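# Free the hanging hook and lay it flat on the mat

## Task

Take the hook that hangs on the vise-clamped hook off it and set it down lying flat on the mat, away from the vise. The mat is loose and must finish flat and entirely on the table. At the moment the hook comes free it must be held by one or both grippers and be in contact with nothing except the clamped hook. From one second before release until the two hooks separate they must not bump or press hard together, and they must never hit very hard at any point. At the end the robot may hold no loose object other than the hook, and almost none of the hook's weight may rest on the robot. A result that stays in place only because the robot holds it does not count.

## Robot and tools

Robot: two 6-joint arms, left_arm and right_arm, each with a parallel gripper. Everything is in one scene frame: origin at table centre, table top at z = +0.020 m, +z up. The arms face each other across the table; left_arm's base is at (-0.083, +0.480, +0.071) m, quat_wxyz (+0.816, 0, 0, -0.577), and right_arm's base is at (+0.170, -0.541, +0.052) m, quat_wxyz (+0.777, 0, 0, +0.629). The names left and right are labels only, not image sides. Fingers point along the gripper's +x axis and close along its y axis. end_effector_position is the point between the pads, about 3 to 4 cm short of the fingertips, and its reported value can be off, more so at long reach.

Row layout (used by execute_actions and move): one flat list of 14 numbers, each in [-1, 1], covering both arms even when only one moves. The first 7 are left_arm, the last 7 right_arm. Inside each block the order is: shoulder (joint_1), elbow (joint_2), wrist yaw (joint_4), waist (joint_0), wrist pitch (joint_3), wrist roll (joint_5), then gripper opening. Trust this order over any URDF listing. The six joint numbers are offsets, not poses, scaled so that 1.0 equals 0.9615 rad for waist, shoulder and elbow, 1.713 rad for wrist pitch, 1.767 rad for wrist yaw and 1.728 rad for wrist roll. The opening is absolute: +1 fully open, empty fingers close at about -0.80, and anything lower down to -1 adds nothing. Closing from fully open takes at least about 0.5 s.

Joint ranges in rad: waist -3.054 to 3.054, shoulder 0.000 to 3.142, elbow 0.000 to 2.356, wrist pitch -1.571 to 1.571, wrist yaw -1.571 to 1.571, wrist roll -3.142 to 3.142. The true stops may differ by 0.010 rad either way. An action that would drive a joint more than 0.010 rad outward beyond its range is rejected for both arms. If the first action of a call fails this test, or any action is malformed, the entire call does nothing. Requests past a real stop are clipped there, and the result may print "joint sent to its limit"; absence of that line proves nothing.

execute_actions(actions): a list of actions. Each action is a table of 0 to 15 rows, one row per 1/30 s step; a short table repeats its final row until 15 steps are done. In each row, joint offsets are measured from the angles the arm had when that action began, not from the previous row (for a call's first action, from the latest reported angles). An empty list just returns state and images.

move(target, speed, blocking): target is one 14-number row as above, with offsets counted from the "Joint positions" of the latest result that showed them. All joints travel in step so they finish together, so the hand follows a curve. speed, in rad/s from 0.01 to 2 (default 0.5), caps the joint with the largest travel. Paths last 0.5 to 10 s and ignore obstacles and the other arm; joints lag the path. The gripper value is applied at the start. Faster motion and targets set further past a contact mean harder impacts and pushes. The added "move:" line reports the ending (done, off_target, moving, held, fault), limits=held or limits=none, and the joint furthest from target per arm. With blocking=false you get a reply after 0.5 s while motion continues; call wait or stop before sending anything else.

wait(seconds): 0 to 10; the arms keep their last command and a running move continues. stop(): brakes the current move; it needs space to stop, and the fingers keep moving. zoom_image(camera, region): camera is cam_high, cam_low, cam_left_wrist or cam_right_wrist (all 504x504); region is [x0, y0, x1, y1] in pixels from the top-left, at most 504 by 504. read_manual(section) returns only licence text. finished_scene(scene) ends the current scene, given by its number, irreversibly; the goal must already hold on its own.

Motion caps: each step, a joint's target is kept within a set lead of its measured angle (0.211 rad for waist, shoulder, elbow; 0.213 wrist pitch; 0.267 wrist yaw; 0.228 wrist roll), and targets that would shift the gripper more than 70 mm are pulled back. Large changes therefore need several actions, and leftovers should be commanded again. Friction can leave joints short, so check Joint positions after each motion.

Results: a per-arm state line with gripper position (m), quat_wxyz and velocities; Joint positions and Joint velocities in the row order, plus the pad gap in metres (0.088 m fully open); Joint targets; grip_measured on the command scale; grip_effort_n (motor effort in N, negative means closing, saturating near 83 N, with an offset and friction residue); step readings, with HELD marking steps where an arm was held back; and notes such as "joint command not followed", MOTOR HOT or OVER-TEMPERATURE FAULT.

Gripping: to hold, command about 0.07 below grip_measured; a smaller gap gives a gentler hold. Readings can be about 1 mm off and read up to 3 mm narrow under full squeeze. Parts thinner than about 3 mm get less force.

Avoid: arms colliding or pushing on each other; contact torque reaching the load limits (N m: waist 17.4, shoulder 21.6, elbow 21.5, wrist pitch 5.67, wrist yaw 5.65, wrist roll 5.3, including held weight), which freezes that arm for 10 s; long loaded holds that heat motors; dropping items, slamming the hooks together, or knocking anything off the table. Loose objects can occasionally be nudged by outside pushes.

Each tool is called after "Emit:" by a JSON object that holds its "method" and its "body", one argument or row to a line.

## Session

Emit:
{"method": "execute_actions", "body": {
  "actions": []
}}

Scene clock: 0.00 s.
left_arm: end_effector_position=(-0.1406, +0.0391, +0.3548) grip_measured=+0.300 grip_effort_n=n/a end_effector_quat_wxyz=(+0.419, +0.391, +0.226, -0.788) end_effector_velocity=(-0.002, -0.000, +0.001) end_effector_angular_velocity=(-0.005, -0.003, +0.002) | right_arm: end_effector_position=(-0.0865, -0.4749, +0.3191) grip_measured=+1.000 grip_effort_n=n/a end_effector_quat_wxyz=(-0.188, -0.509, -0.064, +0.838) end_effector_velocity=(+0.003, -0.003, -0.001) end_effector_angular_velocity=(-0.014, -0.014, +0.011)
Joint names: [shoulder, elbow, wrist yaw, waist, wrist pitch, wrist roll]
Joint positions: left_arm=[ 1.903  2.113  0.343 -0.355 -1.236  0.459  0.054] | right_arm=[ 1.386  1.56  -0.428  1.29  -1.471 -0.8    0.088]
Joint velocities: left_arm=[-0.002 -0.002 -0.007 -0.007  0.007 -0.007 -0.   ] | right_arm=[ 0.002  0.002 -0.007  0.002 -0.022 -0.007  0.   ]
Heat: left arm: hottest wrist yaw 24 °C (+0.0 °C/min); right arm: hottest waist 25 °C (+0.0 °C/min).
Joint targets: left_arm=[1.903 2.113 0.343 -0.355 -1.236 0.459] | right_arm=[1.386 1.560 -0.428 1.290 -1.471 -0.800]

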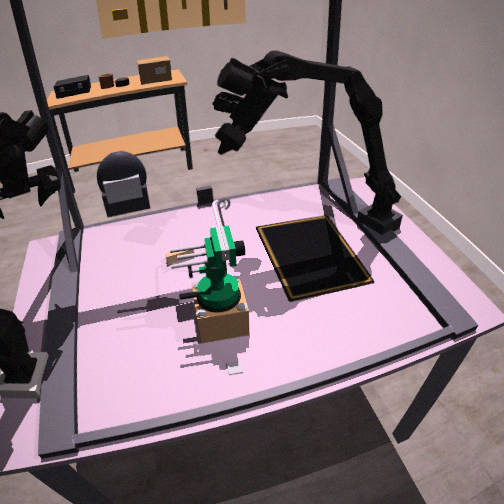

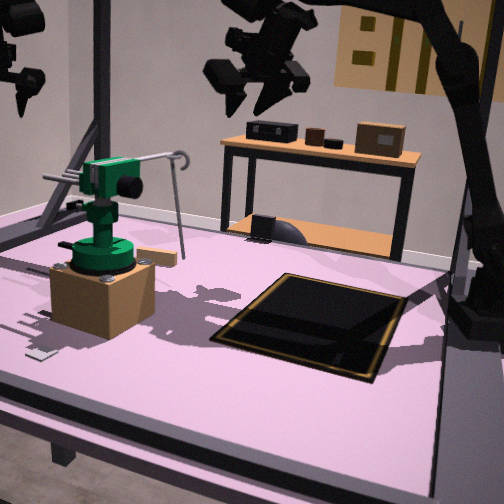

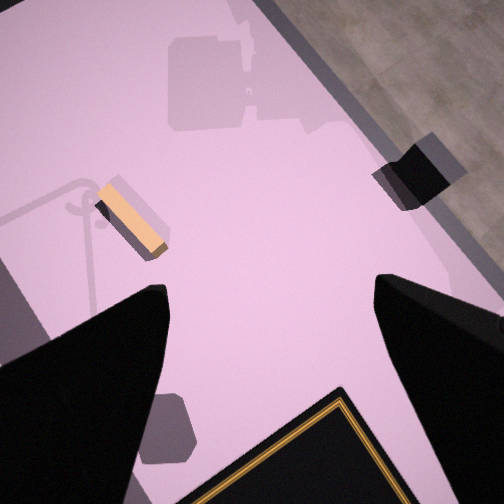

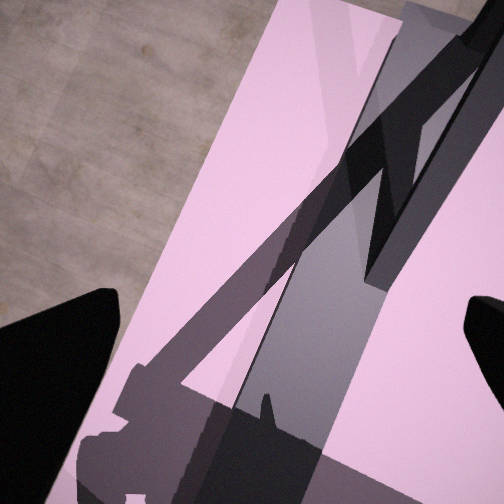

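Emit:
{"method": "zoom_image", "body": {
  "camera": "cam_low",
  "region": [40, 130, 220, 290]
}}

Emit:
{"method": "zoom_image", "body": {
  "camera": "cam_high",
  "region": [150, 170, 290, 310]
}}

Emit:
{"method": "zoom_image", "body": {
  "camera": "cam_low",
  "region": [140, 140, 200, 200]
}}

Region (40, 130, 220, 290) of cam_low's 504x504 image, scaled by 2.800, with more detail than that image has.

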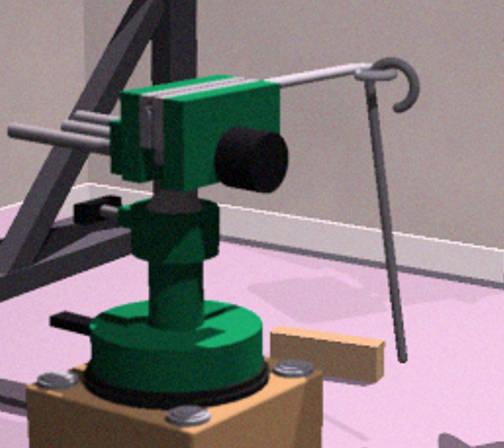

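Region (150, 170, 290, 310) of cam_high's 504x504 image, scaled by 3.600, with more detail than that image has.

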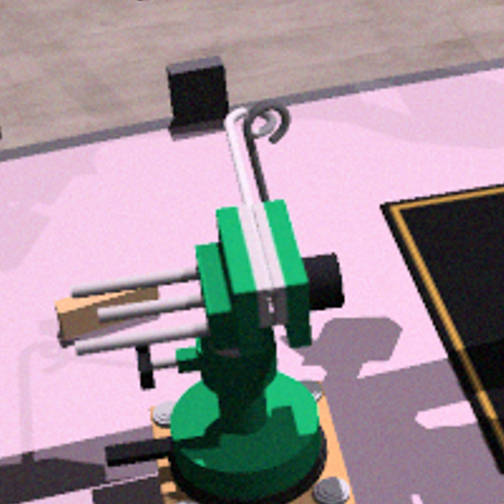

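Region (140, 140, 200, 200) of cam_low's 504x504 image, scaled by 8.400, with more detail than that image has.

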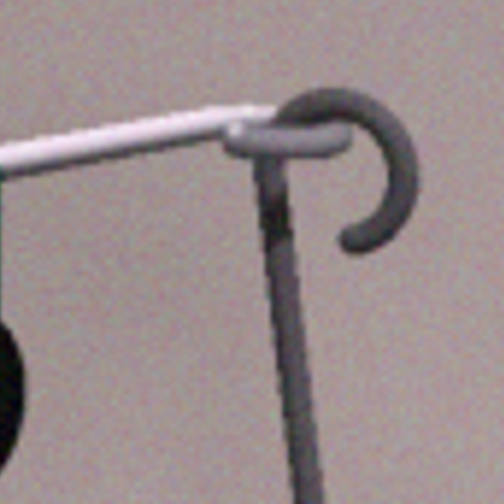

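Emit:
{"method": "move", "body": {
  "target": [-0.33,-0.6,-0.194,0.133,0.298,-0.266,1, 0,0,0,0,0,0,1],
  "speed": 1.2
}}

Scene clock: 111.87 s.
left_arm: end_effector_position=(-0.0361, +0.0530, +0.3310) grip_measured=+0.983 grip_effort_n=16.0 end_effector_quat_wxyz=(+0.687, +0.255, +0.284, -0.618) end_effector_velocity=(-0.003, +0.005, -0.001) end_effector_angular_velocity=(+0.018, -0.008, -0.007) | right_arm: end_effector_position=(-0.0865, -0.4749, +0.3191) grip_measured=+1.000 grip_effort_n=-1.6 end_effector_quat_wxyz=(-0.188, -0.509, -0.064, +0.838) end_effector_velocity=(+0.002, +0.001, -0.001) end_effector_angular_velocity=(+0.006, -0.008, +0.002)
Joint names: [shoulder, elbow, wrist yaw, waist, wrist pitch, wrist roll]
Joint positions: left_arm=[ 1.598  1.544  0.003 -0.229 -0.729  0.003  0.087] | right_arm=[ 1.386  1.56  -0.428  1.29  -1.471 -0.8    0.088]
Joint velocities: left_arm=[-0.007 -0.002 -0.007 -0.007 -0.022  0.007 -0.   ] | right_arm=[-0.002 -0.002  0.007 -0.002 -0.007 -0.007  0.   ]
Heat: left arm: hottest shoulder 33 °C (+3.0 °C/min); right arm: hottest elbow 28 °C (+1.0 °C/min).
Joint targets: left_arm=[1.586 1.536 0.000 -0.227 -0.726 -0.001] | right_arm=[1.386 1.560 -0.428 1.290 -1.471 -0.800]
move: off_target (left_arm); limits=none; left_arm: farthest joint: the shoulder, 0.013 radians from its target (0.317 radians at the start); right_arm: farthest joint: the waist, 0.000 radians from its target (0.000 radians at the start)

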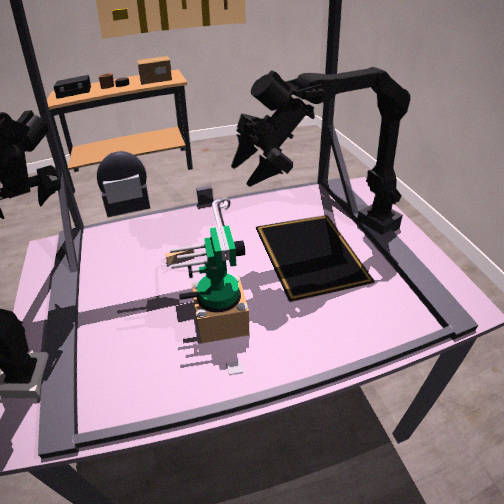

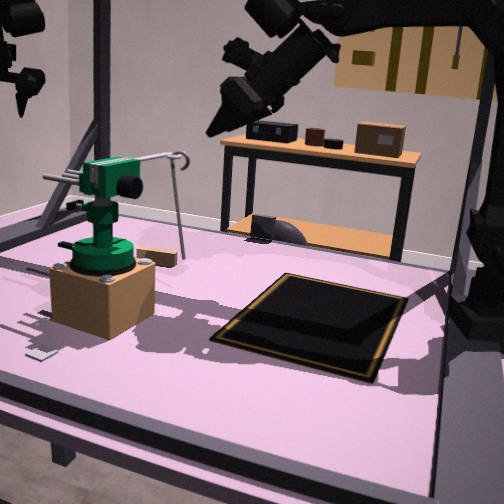

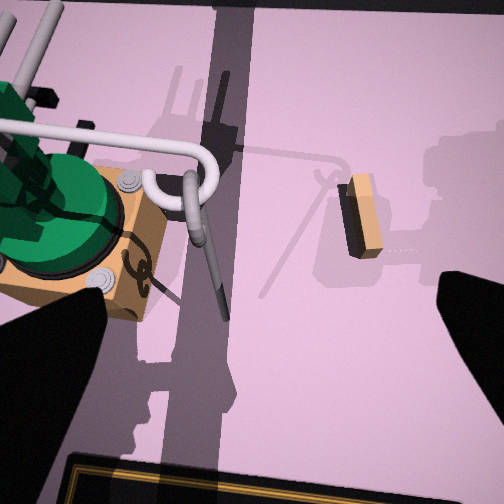

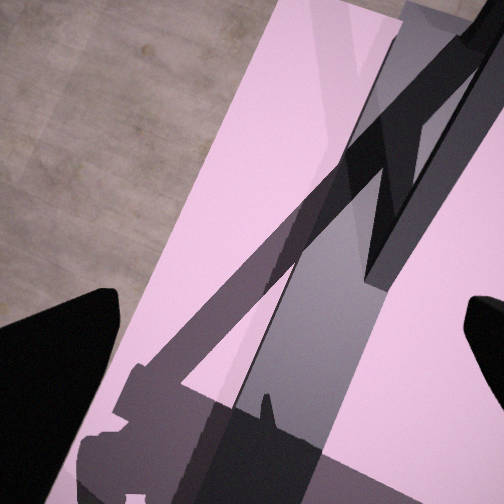

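Emit:
{"method": "zoom_image", "body": {
  "camera": "cam_left_wrist",
  "region": [110, 110, 270, 270]
}}

Region (110, 110, 270, 270) of cam_left_wrist's 504x504 image, scaled by 3.150, with more detail than that image has.

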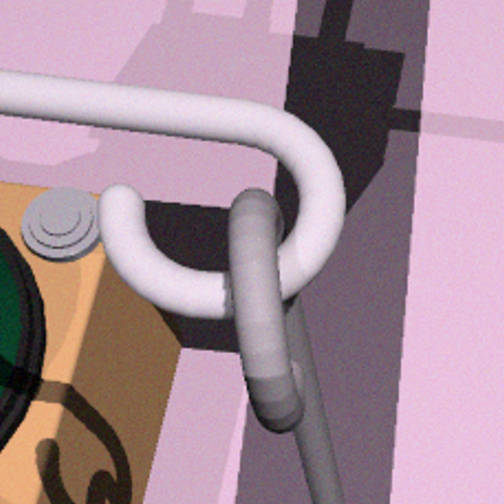

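Emit:
{"method": "move", "body": {
  "target": [-0.25,-0.25,0,-0.15,0,0,1, 0.510,0.601,0.242,-0.813,0.145,0.463,1],
  "speed": 1.2
}}

Scene clock: 233.27 s.
left_arm: end_effector_position=(-0.0950, +0.1114, +0.3244) grip_measured=+0.983 grip_effort_n=16.0 end_effector_quat_wxyz=(+0.642, +0.276, +0.266, -0.664) end_effector_velocity=(+0.000, +0.002, -0.001) end_effector_angular_velocity=(+0.007, -0.000, +0.008) | right_arm: end_effector_position=(+0.0393, -0.1182, +0.3486) grip_measured=+1.000 grip_effort_n=-3.5 end_effector_quat_wxyz=(+0.524, -0.374, +0.276, +0.714) end_effector_velocity=(+0.001, -0.002, -0.001) end_effector_angular_velocity=(-0.008, -0.000, +0.008)
Joint names: [shoulder, elbow, wrist yaw, waist, wrist pitch, wrist roll]
Joint positions: left_arm=[ 1.368  1.31   0.003 -0.37  -0.729  0.003  0.087] | right_arm=[ 1.868  2.126 -0.005  0.508 -1.225 -0.003  0.088]
Joint velocities: left_arm=[-0.002 -0.002 -0.007 -0.002 -0.007 -0.007  0.   ] | right_arm=[-0.002 -0.002 -0.007 -0.002 -0.007 -0.007  0.   ]
Heat: left arm: hottest shoulder 35 °C (+1.0 °C/min); right arm: hottest elbow 29 °C (+0.0 °C/min).
Joint targets: left_arm=[1.358 1.303 0.003 -0.373 -0.730 0.003] | right_arm=[1.877 2.139 0.000 0.509 -1.223 0.000]
move: off_target (right_arm); limits=none; left_arm: farthest joint: the shoulder, 0.010 radians from its target (0.241 radians at the start); right_arm: farthest joint: the elbow, 0.012 radians from its target (0.577 radians at the start)

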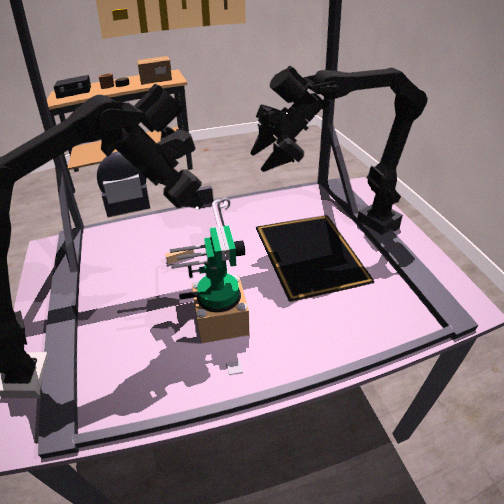

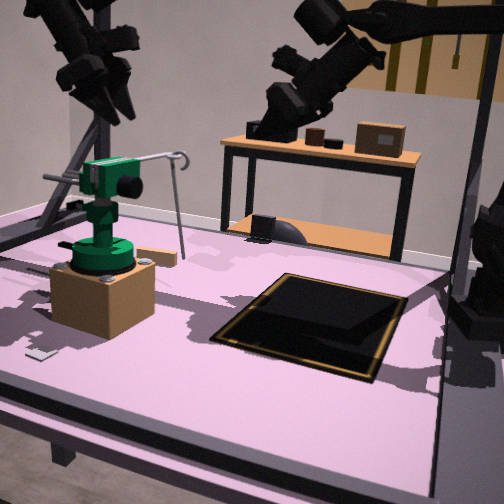

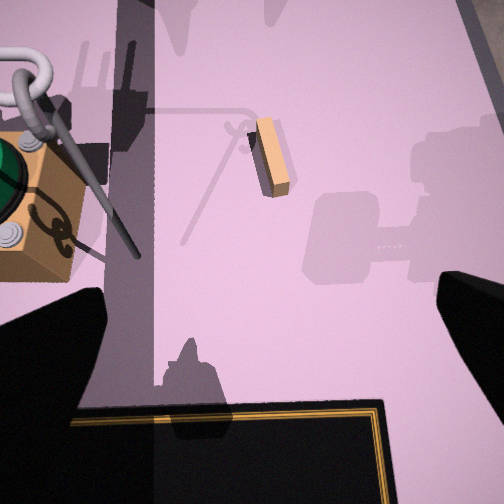

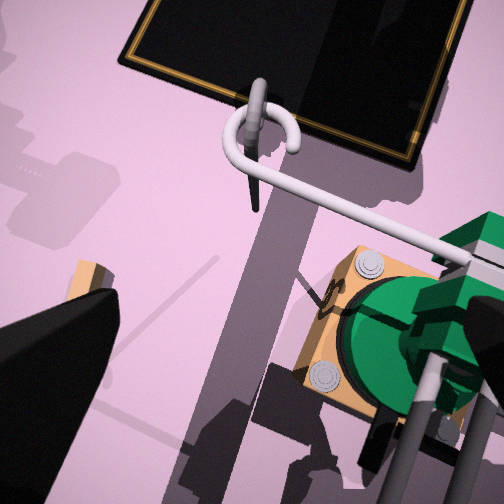

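Emit:
{"method": "zoom_image", "body": {
  "camera": "cam_right_wrist",
  "region": [200, 60, 340, 200]
}}

Region (200, 60, 340, 200) of cam_right_wrist's 504x504 image, scaled by 3.600, with more detail than that image has.

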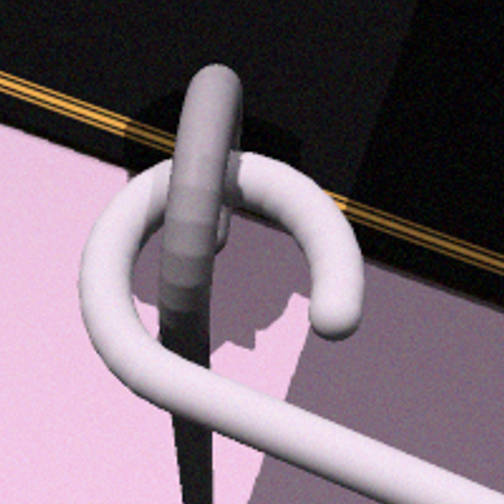

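Emit:
{"method": "move", "body": {
  "target": [0.553,0.042,-0.845,-0.295,0.747,0.062,1, 0,0,0,0,0,0,1],
  "speed": 1.3
}}

Scene clock: 334.37 s.
left_arm: end_effector_position=(-0.0708, +0.0309, +0.3470) grip_measured=+0.984 grip_effort_n=14.7 end_effector_quat_wxyz=(+0.979, +0.055, -0.011, -0.196) end_effector_velocity=(-0.001, +0.001, -0.002) end_effector_angular_velocity=(+0.005, -0.001, +0.005) | right_arm: end_effector_position=(+0.0394, -0.1182, +0.3486) grip_measured=+1.000 grip_effort_n=-3.5 end_effector_quat_wxyz=(+0.524, -0.374, +0.276, +0.714) end_effector_velocity=(-0.001, -0.005, -0.003) end_effector_angular_velocity=(-0.025, +0.007, +0.016)
Joint names: [shoulder, elbow, wrist yaw, waist, wrist pitch, wrist roll]
Joint positions: left_arm=[ 1.892  1.339 -1.487 -0.652  0.547  0.106  0.087] | right_arm=[ 1.868  2.126 -0.005  0.508 -1.225 -0.003  0.088]
Joint velocities: left_arm=[ 0.002 -0.002 -0.007 -0.002 -0.007 -0.007 -0.   ] | right_arm=[-0.002 -0.002 -0.022 -0.002 -0.022 -0.007  0.   ]
Heat: left arm: hottest shoulder 32 °C (-1.0 °C/min); right arm: hottest shoulder 33 °C (+1.0 °C/min).
Joint targets: left_arm=[1.900 1.351 -1.490 -0.654 0.550 0.110] | right_arm=[1.868 2.126 -0.005 0.508 -1.225 -0.003]
move: off_target (left_arm); limits=none; left_arm: farthest joint: the elbow, 0.011 radians from its target (0.040 radians at the start); right_arm: farthest joint: the waist, 0.000 radians from its target (0.000 radians at the start)

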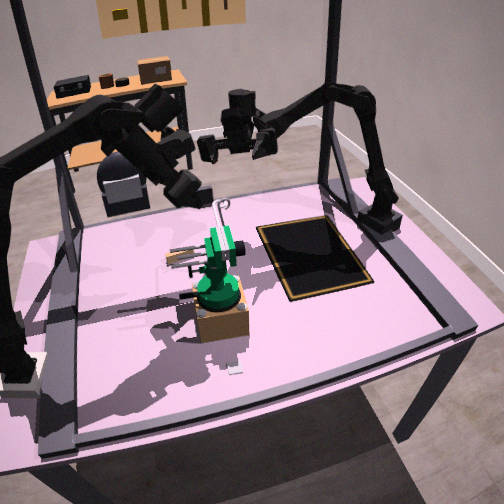

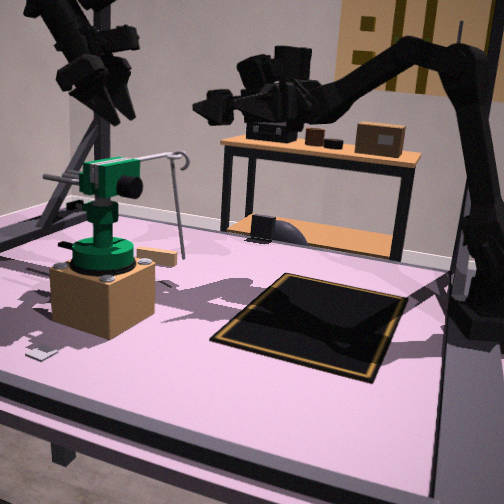

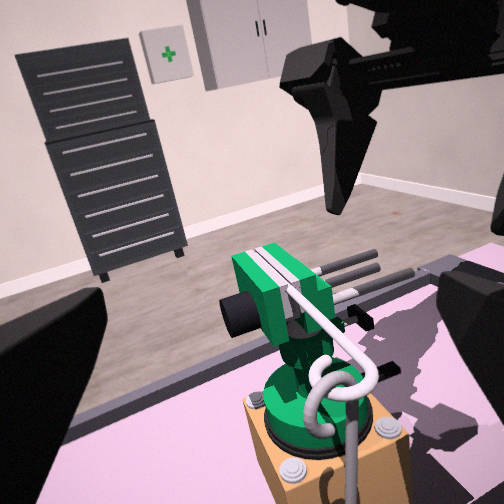

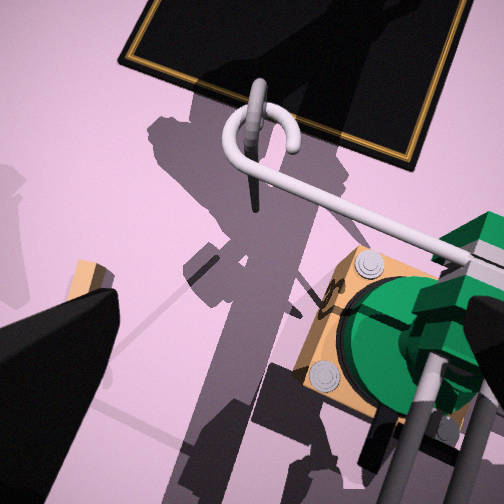

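Emit:
{"method": "move", "body": {
  "target": [0.492,0.051,0,0,0.251,0,1, 0,0,0,0,0,0,1],
  "speed": 0.8
}}

Scene clock: 342.67 s.
left_arm: end_effector_position=(-0.0862, -0.0170, +0.1894) grip_measured=+0.984 grip_effort_n=14.7 end_effector_quat_wxyz=(+0.979, +0.056, -0.011, -0.196) end_effector_velocity=(-0.000, +0.003, +0.001) end_effector_angular_velocity=(+0.009, -0.004, +0.020) | right_arm: end_effector_position=(+0.0394, -0.1182, +0.3486) grip_measured=+1.000 grip_effort_n=-3.5 end_effector_quat_wxyz=(+0.524, -0.374, +0.276, +0.714) end_effector_velocity=(+0.002, -0.005, -0.000) end_effector_angular_velocity=(-0.017, -0.003, +0.008)
Joint names: [shoulder, elbow, wrist yaw, waist, wrist pitch, wrist roll]
Joint positions: left_arm=[ 2.361  1.38  -1.487 -0.652  0.973  0.106  0.087] | right_arm=[ 1.868  2.126 -0.005  0.508 -1.225 -0.003  0.088]
Joint velocities: left_arm=[-0.002  0.002 -0.022 -0.002 -0.007  0.007 -0.   ] | right_arm=[-0.007 -0.002 -0.007 -0.002 -0.022 -0.007  0.   ]
Heat: left arm: hottest shoulder 33 °C (+0.0 °C/min); right arm: hottest shoulder 34 °C (+2.0 °C/min).
Joint targets: left_arm=[2.365 1.388 -1.487 -0.652 0.976 0.106] | right_arm=[1.868 2.126 -0.005 0.508 -1.225 -0.003]
move: done; limits=none; left_arm: farthest joint: the elbow, 0.008 radians from its target (0.049 radians at the start); right_arm: farthest joint: the waist, 0.000 radians from its target (0.000 radians at the start)

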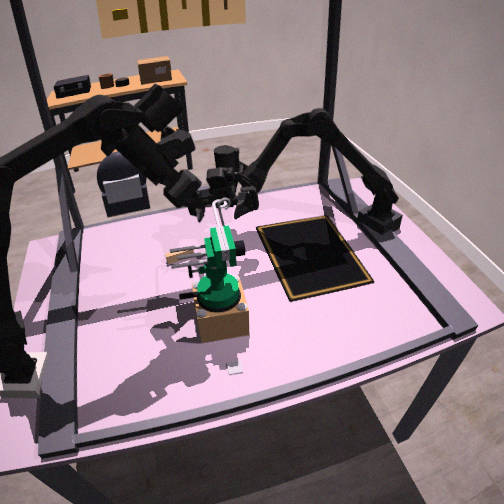

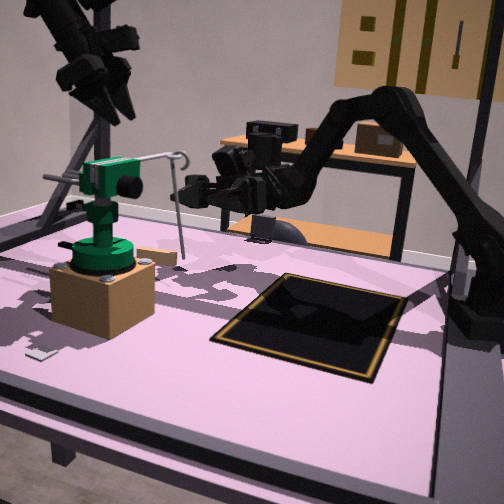

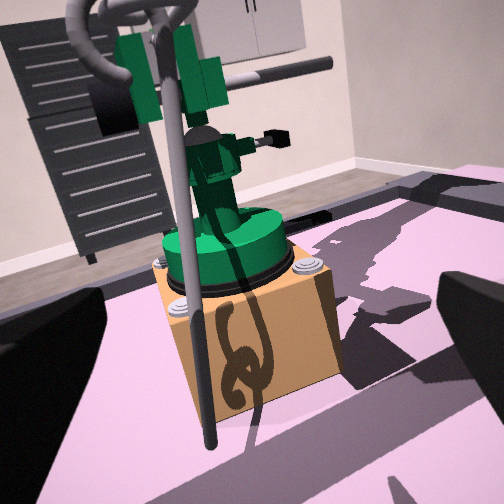

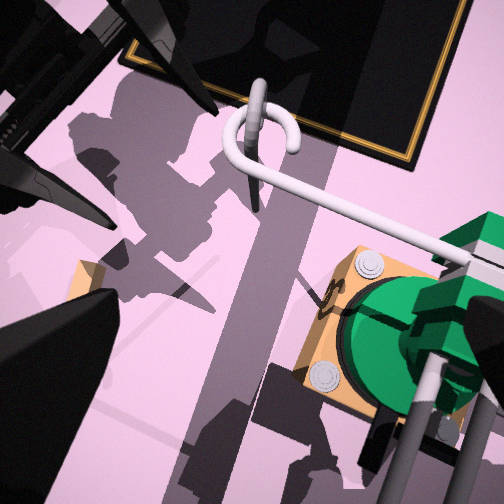

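Emit:
{"method": "move", "body": {
  "target": [-0.035,-0.071,0,0.066,0.020,0,1, 0,0,0,0,0,0,1],
  "speed": 0.3
}}

Scene clock: 373.17 s.
left_arm: end_effector_position=(-0.0518, -0.0054, +0.1834) grip_measured=+0.984 grip_effort_n=14.7 end_effector_quat_wxyz=(+0.984, +0.064, -0.010, -0.165) end_effector_velocity=(+0.000, +0.004, -0.001) end_effector_angular_velocity=(+0.005, -0.001, +0.020) | right_arm: end_effector_position=(+0.0394, -0.1182, +0.3486) grip_measured=+1.000 grip_effort_n=-3.5 end_effector_quat_wxyz=(+0.524, -0.374, +0.276, +0.714) end_effector_velocity=(+0.000, -0.002, +0.001) end_effector_angular_velocity=(-0.003, +0.001, +0.008)
Joint names: [shoulder, elbow, wrist yaw, waist, wrist pitch, wrist roll]
Joint positions: left_arm=[ 2.343  1.318 -1.487 -0.588  1.003  0.106  0.087] | right_arm=[ 1.868  2.126 -0.005  0.508 -1.225 -0.003  0.088]
Joint velocities: left_arm=[-0.002 -0.007 -0.022 -0.002 -0.007 -0.007 -0.   ] | right_arm=[-0.002  0.002 -0.007 -0.002 -0.007 -0.007  0.   ]
Heat: left arm: hottest shoulder 38 °C (+5.0 °C/min); right arm: hottest shoulder 35 °C (+2.0 °C/min).
Joint targets: left_arm=[2.327 1.311 -1.487 -0.589 1.007 0.106] | right_arm=[1.868 2.126 -0.005 0.508 -1.225 -0.003]
move: off_target (left_arm); limits=none; left_arm: farthest joint: the shoulder, 0.016 radians from its target (0.033 radians at the start); right_arm: farthest joint: the waist, 0.000 radians from its target (0.000 radians at the start)

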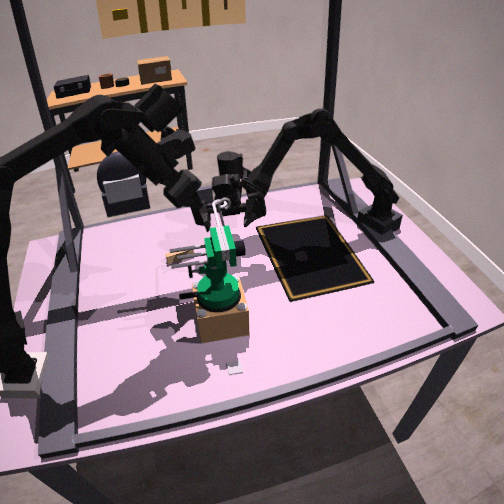

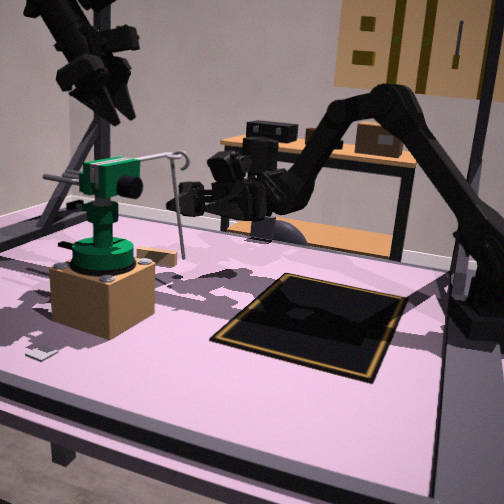

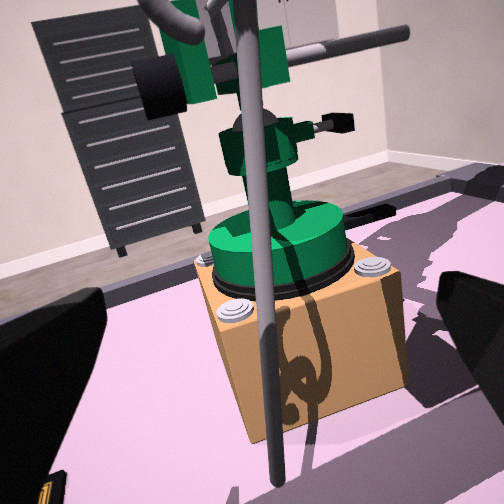

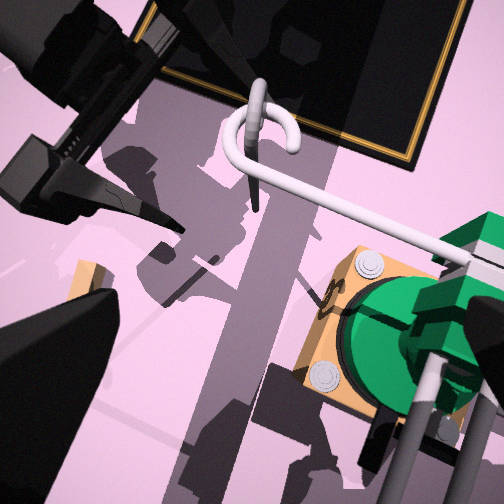

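Emit:
{"method": "move", "body": {
  "target": [-0.012,0.011,0.0276,0.0507,-0.003,0,1, 0,0,0,0,0,0,1],
  "speed": 0.2
}}

Scene clock: 386.13 s.
left_arm: end_effector_position=(-0.0306, -0.0099, +0.1830) grip_measured=+0.984 grip_effort_n=14.7 end_effector_quat_wxyz=(+0.984, +0.065, -0.009, -0.164) end_effector_velocity=(-0.002, -0.002, +0.003) end_effector_angular_velocity=(-0.009, +0.003, -0.010) | right_arm: end_effector_position=(+0.0394, -0.1182, +0.3486) grip_measured=+1.000 grip_effort_n=-3.5 end_effector_quat_wxyz=(+0.524, -0.374, +0.276, +0.714) end_effector_velocity=(-0.001, -0.005, -0.001) end_effector_angular_velocity=(-0.020, +0.008, +0.016)
Joint names: [shoulder, elbow, wrist yaw, waist, wrist pitch, wrist roll]
Joint positions: left_arm=[ 2.343  1.318 -1.442 -0.54   1.     0.106  0.087] | right_arm=[ 1.868  2.126 -0.005  0.508 -1.225 -0.003  0.088]
Joint velocities: left_arm=[-0.007  0.002  0.007 -0.002 -0.007 -0.007  0.   ] | right_arm=[-0.002  0.002 -0.022 -0.002 -0.022 -0.007  0.   ]
Heat: left arm: hottest shoulder 41 °C (+9.0 °C/min); right arm: hottest shoulder 36 °C (+3.0 °C/min).
Joint targets: left_arm=[2.332 1.328 -1.439 -0.540 0.998 0.106] | right_arm=[1.868 2.126 -0.005 0.508 -1.225 -0.003]
move: off_target (left_arm); limits=none; left_arm: farthest joint: the shoulder, 0.012 radians from its target (0.012 radians at the start); right_arm: farthest joint: the waist, 0.000 radians from its target (0.000 radians at the start)

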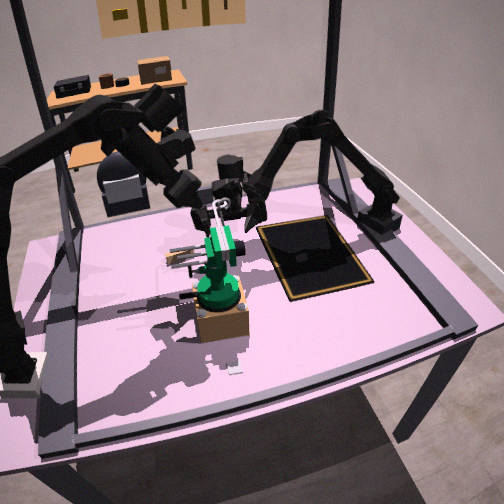

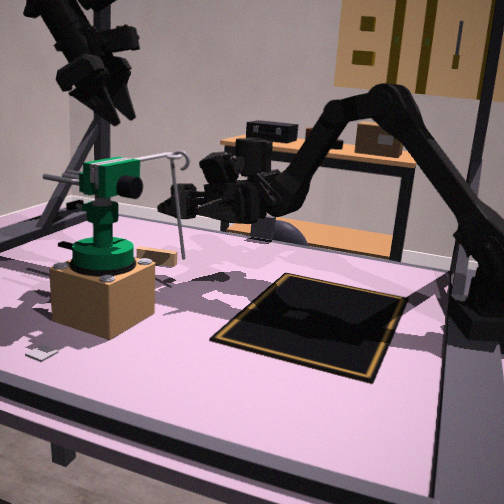

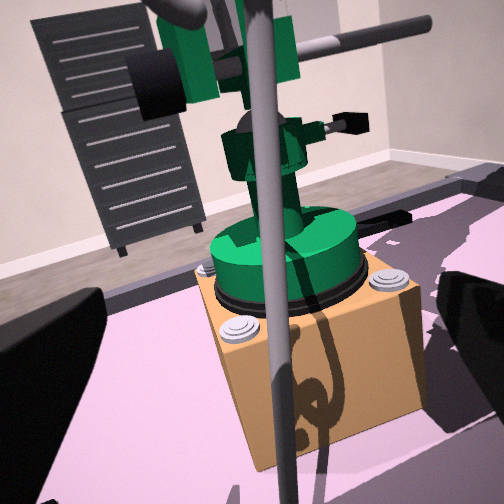

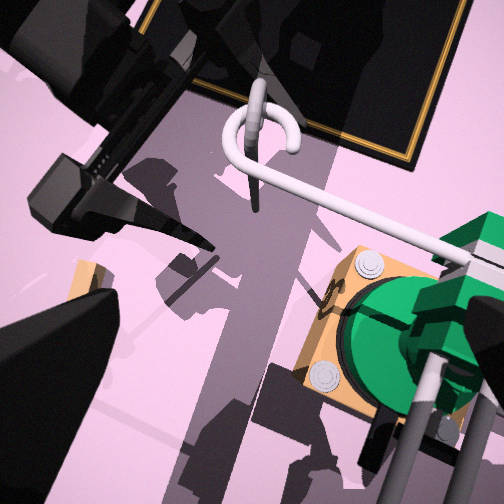

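Emit:
{"method": "zoom_image", "body": {
  "camera": "cam_right_wrist",
  "region": [170, 60, 370, 260]
}}

Emit:
{"method": "zoom_image", "body": {
  "camera": "cam_low",
  "region": [130, 140, 250, 270]
}}

Region (170, 60, 370, 260) of cam_right_wrist's 504x504 image, scaled by 2.520, with more detail than that image has.

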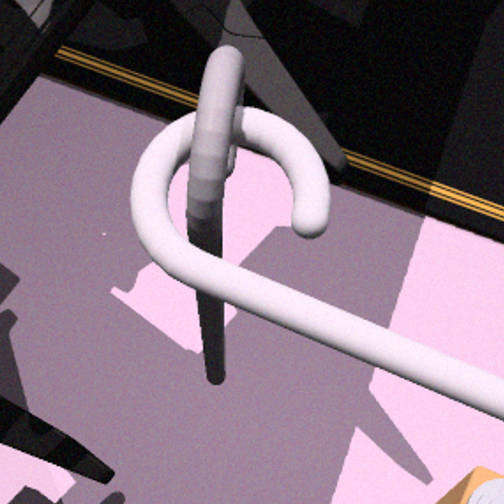

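Region (130, 140, 250, 270) of cam_low's 504x504 image, scaled by 3.877, with more detail than that image has; it fills the left 465 columns of this view, and the rest is white.

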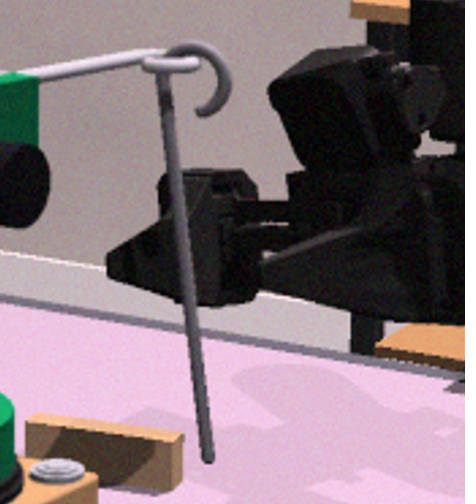

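Emit:
{"method": "move", "body": {
  "target": [-0.012,0.011,0.0125,0.023,0,0,0.0, 0,0,0,0,0,0,1],
  "speed": 0.1
}}

Scene clock: 406.13 s.
left_arm: end_effector_position=(-0.0217, -0.0116, +0.1831) grip_measured=+0.003 grip_effort_n=-17.0 end_effector_quat_wxyz=(+0.984, +0.065, -0.009, -0.164) end_effector_velocity=(-0.001, +0.001, -0.000) end_effector_angular_velocity=(+0.000, +0.001, +0.005) | right_arm: end_effector_position=(+0.0394, -0.1182, +0.3486) grip_measured=+1.000 grip_effort_n=-3.5 end_effector_quat_wxyz=(+0.524, -0.374, +0.276, +0.714) end_effector_velocity=(+0.000, -0.002, +0.001) end_effector_angular_velocity=(-0.003, +0.001, +0.008)
Joint names: [shoulder, elbow, wrist yaw, waist, wrist pitch, wrist roll]
Joint positions: left_arm=[ 2.343  1.318 -1.422 -0.52   1.     0.106  0.039] | right_arm=[ 1.868  2.126 -0.005  0.508 -1.225 -0.003  0.088]
Joint velocities: left_arm=[-0.002 -0.002 -0.007 -0.002 -0.007 -0.007 -0.   ] | right_arm=[-0.002  0.002 -0.007 -0.002 -0.007 -0.007  0.   ]
Heat: left arm: hottest shoulder 44 °C (+10.1 °C/min); right arm: hottest shoulder 36 °C (+2.0 °C/min).
Joint targets: left_arm=[2.332 1.328 -1.419 -0.518 1.000 0.106] | right_arm=[1.868 2.126 -0.005 0.508 -1.225 -0.003]
move: off_target (left_arm); limits=none; left_arm: farthest joint: the shoulder, 0.012 radians from its target (0.012 radians at the start); right_arm: farthest joint: the waist, 0.000 radians from its target (0.000 radians at the start)

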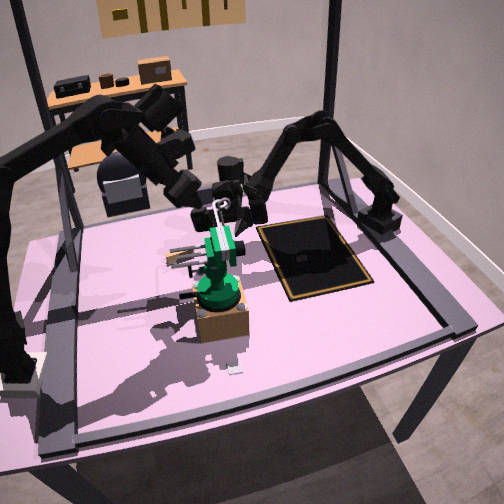

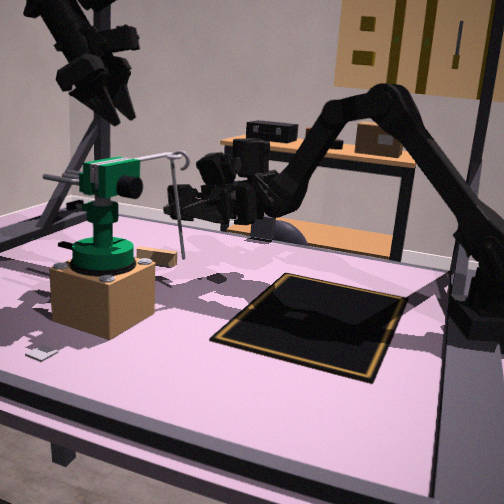

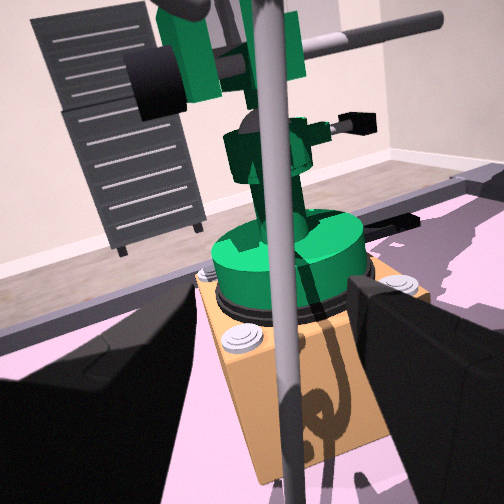

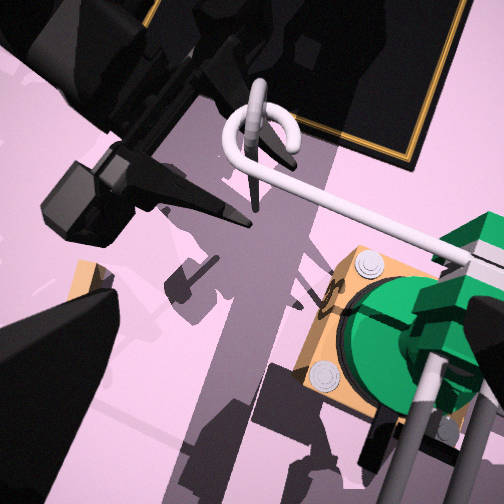

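Emit:
{"method": "move", "body": {
  "target": [0,0.028,0,0,-0.008,0,-0.45, 0,0,0,0,0,0,1],
  "speed": 0.1
}}

Scene clock: 412.50 s.
left_arm: end_effector_position=(-0.0222, -0.0144, +0.1863) grip_measured=-0.447 grip_effort_n=-17.0 end_effector_quat_wxyz=(+0.984, +0.063, -0.009, -0.164) end_effector_velocity=(-0.003, +0.001, +0.002) end_effector_angular_velocity=(-0.018, +0.007, +0.000) | right_arm: end_effector_position=(+0.0394, -0.1182, +0.3486) grip_measured=+1.000 grip_effort_n=-3.5 end_effector_quat_wxyz=(+0.524, -0.374, +0.276, +0.714) end_effector_velocity=(+0.000, -0.002, +0.001) end_effector_angular_velocity=(-0.003, +0.001, +0.008)
Joint names: [shoulder, elbow, wrist yaw, waist, wrist pitch, wrist roll]
Joint positions: left_arm=[ 2.343  1.334 -1.422 -0.52   0.988  0.106  0.017] | right_arm=[ 1.868  2.126 -0.005  0.508 -1.225 -0.003  0.088]
Joint velocities: left_arm=[-0.007 -0.002 -0.007 -0.007 -0.007 -0.022 -0.   ] | right_arm=[-0.002  0.002 -0.007 -0.002 -0.007 -0.007  0.   ]
Heat: left arm: hottest shoulder 45 °C (+10.0 °C/min); right arm: hottest shoulder 36 °C (+2.0 °C/min).
Joint targets: left_arm=[2.343 1.344 -1.422 -0.520 0.986 0.106] | right_arm=[1.868 2.126 -0.005 0.508 -1.225 -0.003]
move: off_target (left_arm); limits=none; left_arm: farthest joint: the elbow, 0.011 radians from its target (0.027 radians at the start); right_arm: farthest joint: the waist, 0.000 radians from its target (0.000 radians at the start)

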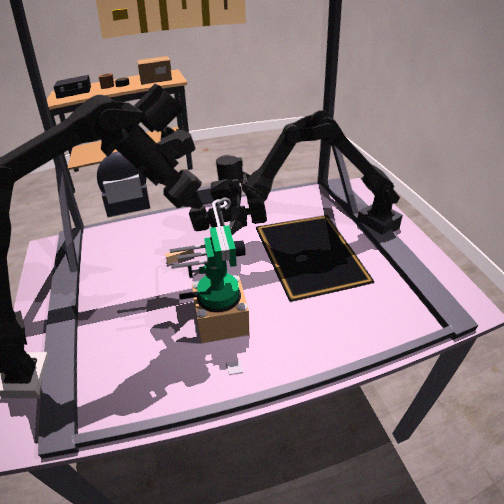

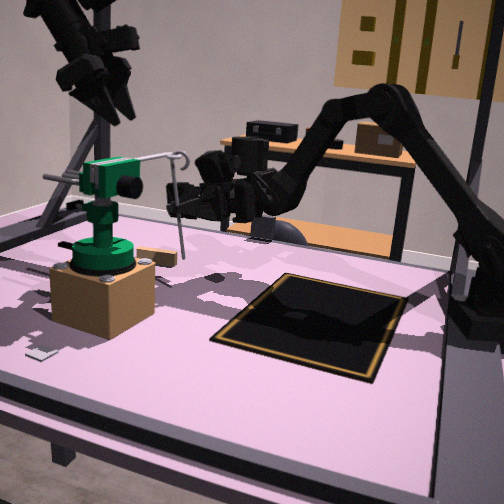

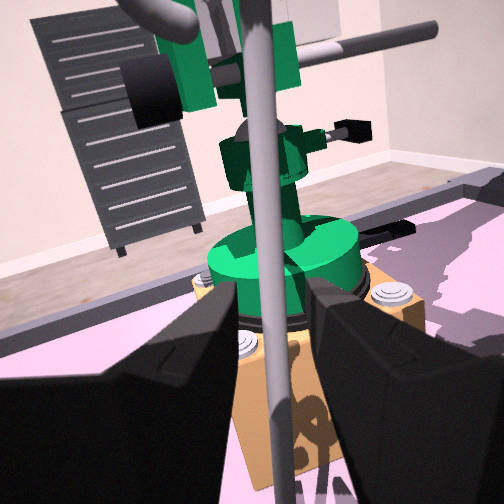

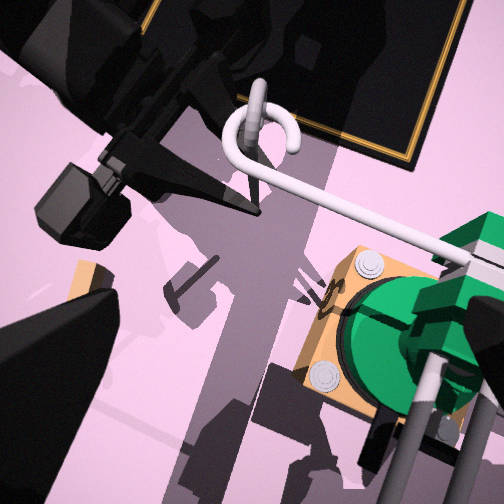

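Emit:
{"method": "zoom_image", "body": {
  "camera": "cam_right_wrist",
  "region": [190, 70, 340, 230]
}}

Region (190, 70, 340, 230) of cam_right_wrist's 504x504 image, scaled by 3.150, with more detail than that image has; it fills the left 472 columns of this view, and the rest is white.

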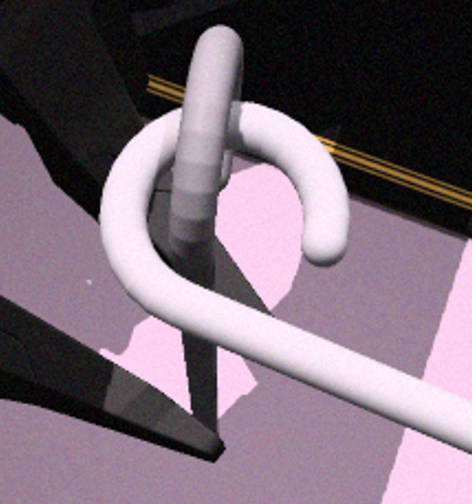

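Emit:
{"method": "move", "body": {
  "target": [0,0.011,0,0,0,0,-0.76, 0,0,0,0,0,0,1],
  "speed": 0.1
}}

Scene clock: 418.90 s.
left_arm: end_effector_position=(-0.0222, -0.0145, +0.1864) grip_measured=-0.734 grip_effort_n=-83.5 end_effector_quat_wxyz=(+0.984, +0.063, -0.009, -0.164) end_effector_velocity=(-0.003, +0.001, -0.000) end_effector_angular_velocity=(+0.014, -0.004, -0.000) | right_arm: end_effector_position=(+0.0394, -0.1182, +0.3486) grip_measured=+1.000 grip_effort_n=-3.5 end_effector_quat_wxyz=(+0.524, -0.374, +0.276, +0.714) end_effector_velocity=(+0.001, -0.003, +0.001) end_effector_angular_velocity=(-0.003, +0.001, +0.008)
Joint names: [shoulder, elbow, wrist yaw, waist, wrist pitch, wrist roll]
Joint positions: left_arm=[ 2.343  1.334 -1.422 -0.52   0.988  0.106  0.003] | right_arm=[ 1.868  2.126 -0.005  0.508 -1.225 -0.003  0.088]
Joint velocities: left_arm=[-0.002 -0.002 -0.007 -0.007 -0.007  0.007 -0.   ] | right_arm=[-0.007 -0.002 -0.007 -0.002 -0.007 -0.007  0.   ]
Heat: left arm: hottest shoulder 45 °C (+9.1 °C/min); right arm: hottest shoulder 36 °C (+1.0 °C/min).
Joint targets: left_arm=[2.343 1.345 -1.422 -0.520 0.988 0.106] | right_arm=[1.868 2.126 -0.005 0.508 -1.225 -0.003]
move: done; limits=none; left_arm: farthest joint: the elbow, 0.010 radians from its target (0.010 radians at the start); right_arm: farthest joint: the waist, 0.000 radians from its target (0.000 radians at the start)

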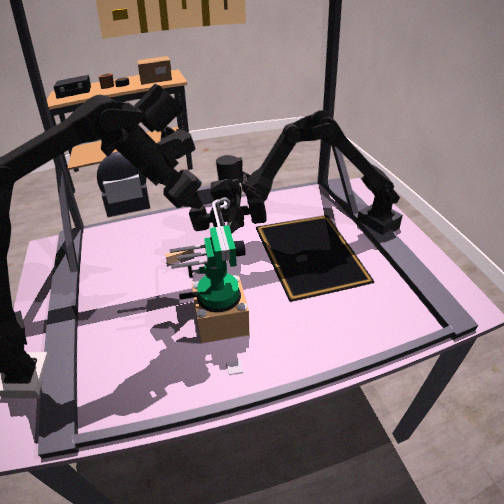

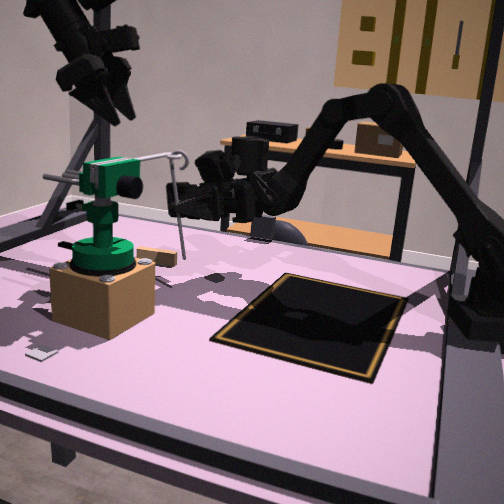

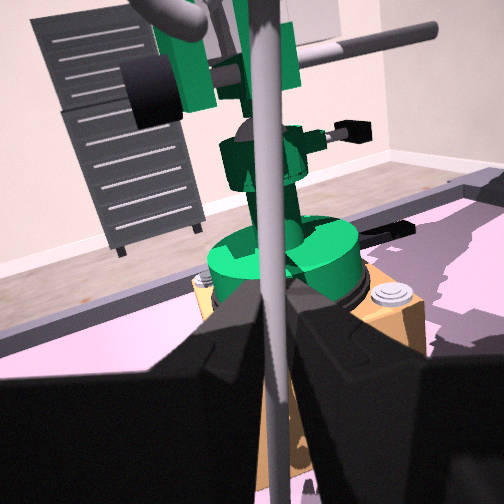

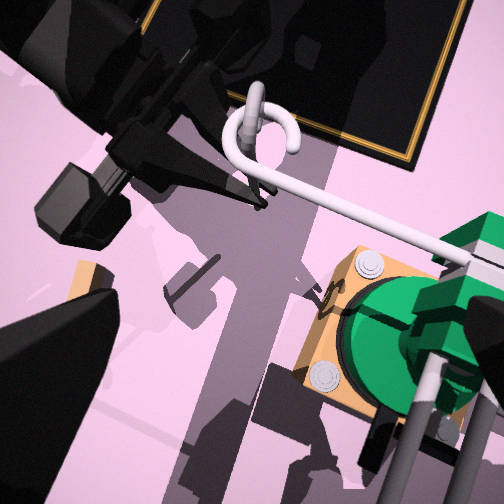

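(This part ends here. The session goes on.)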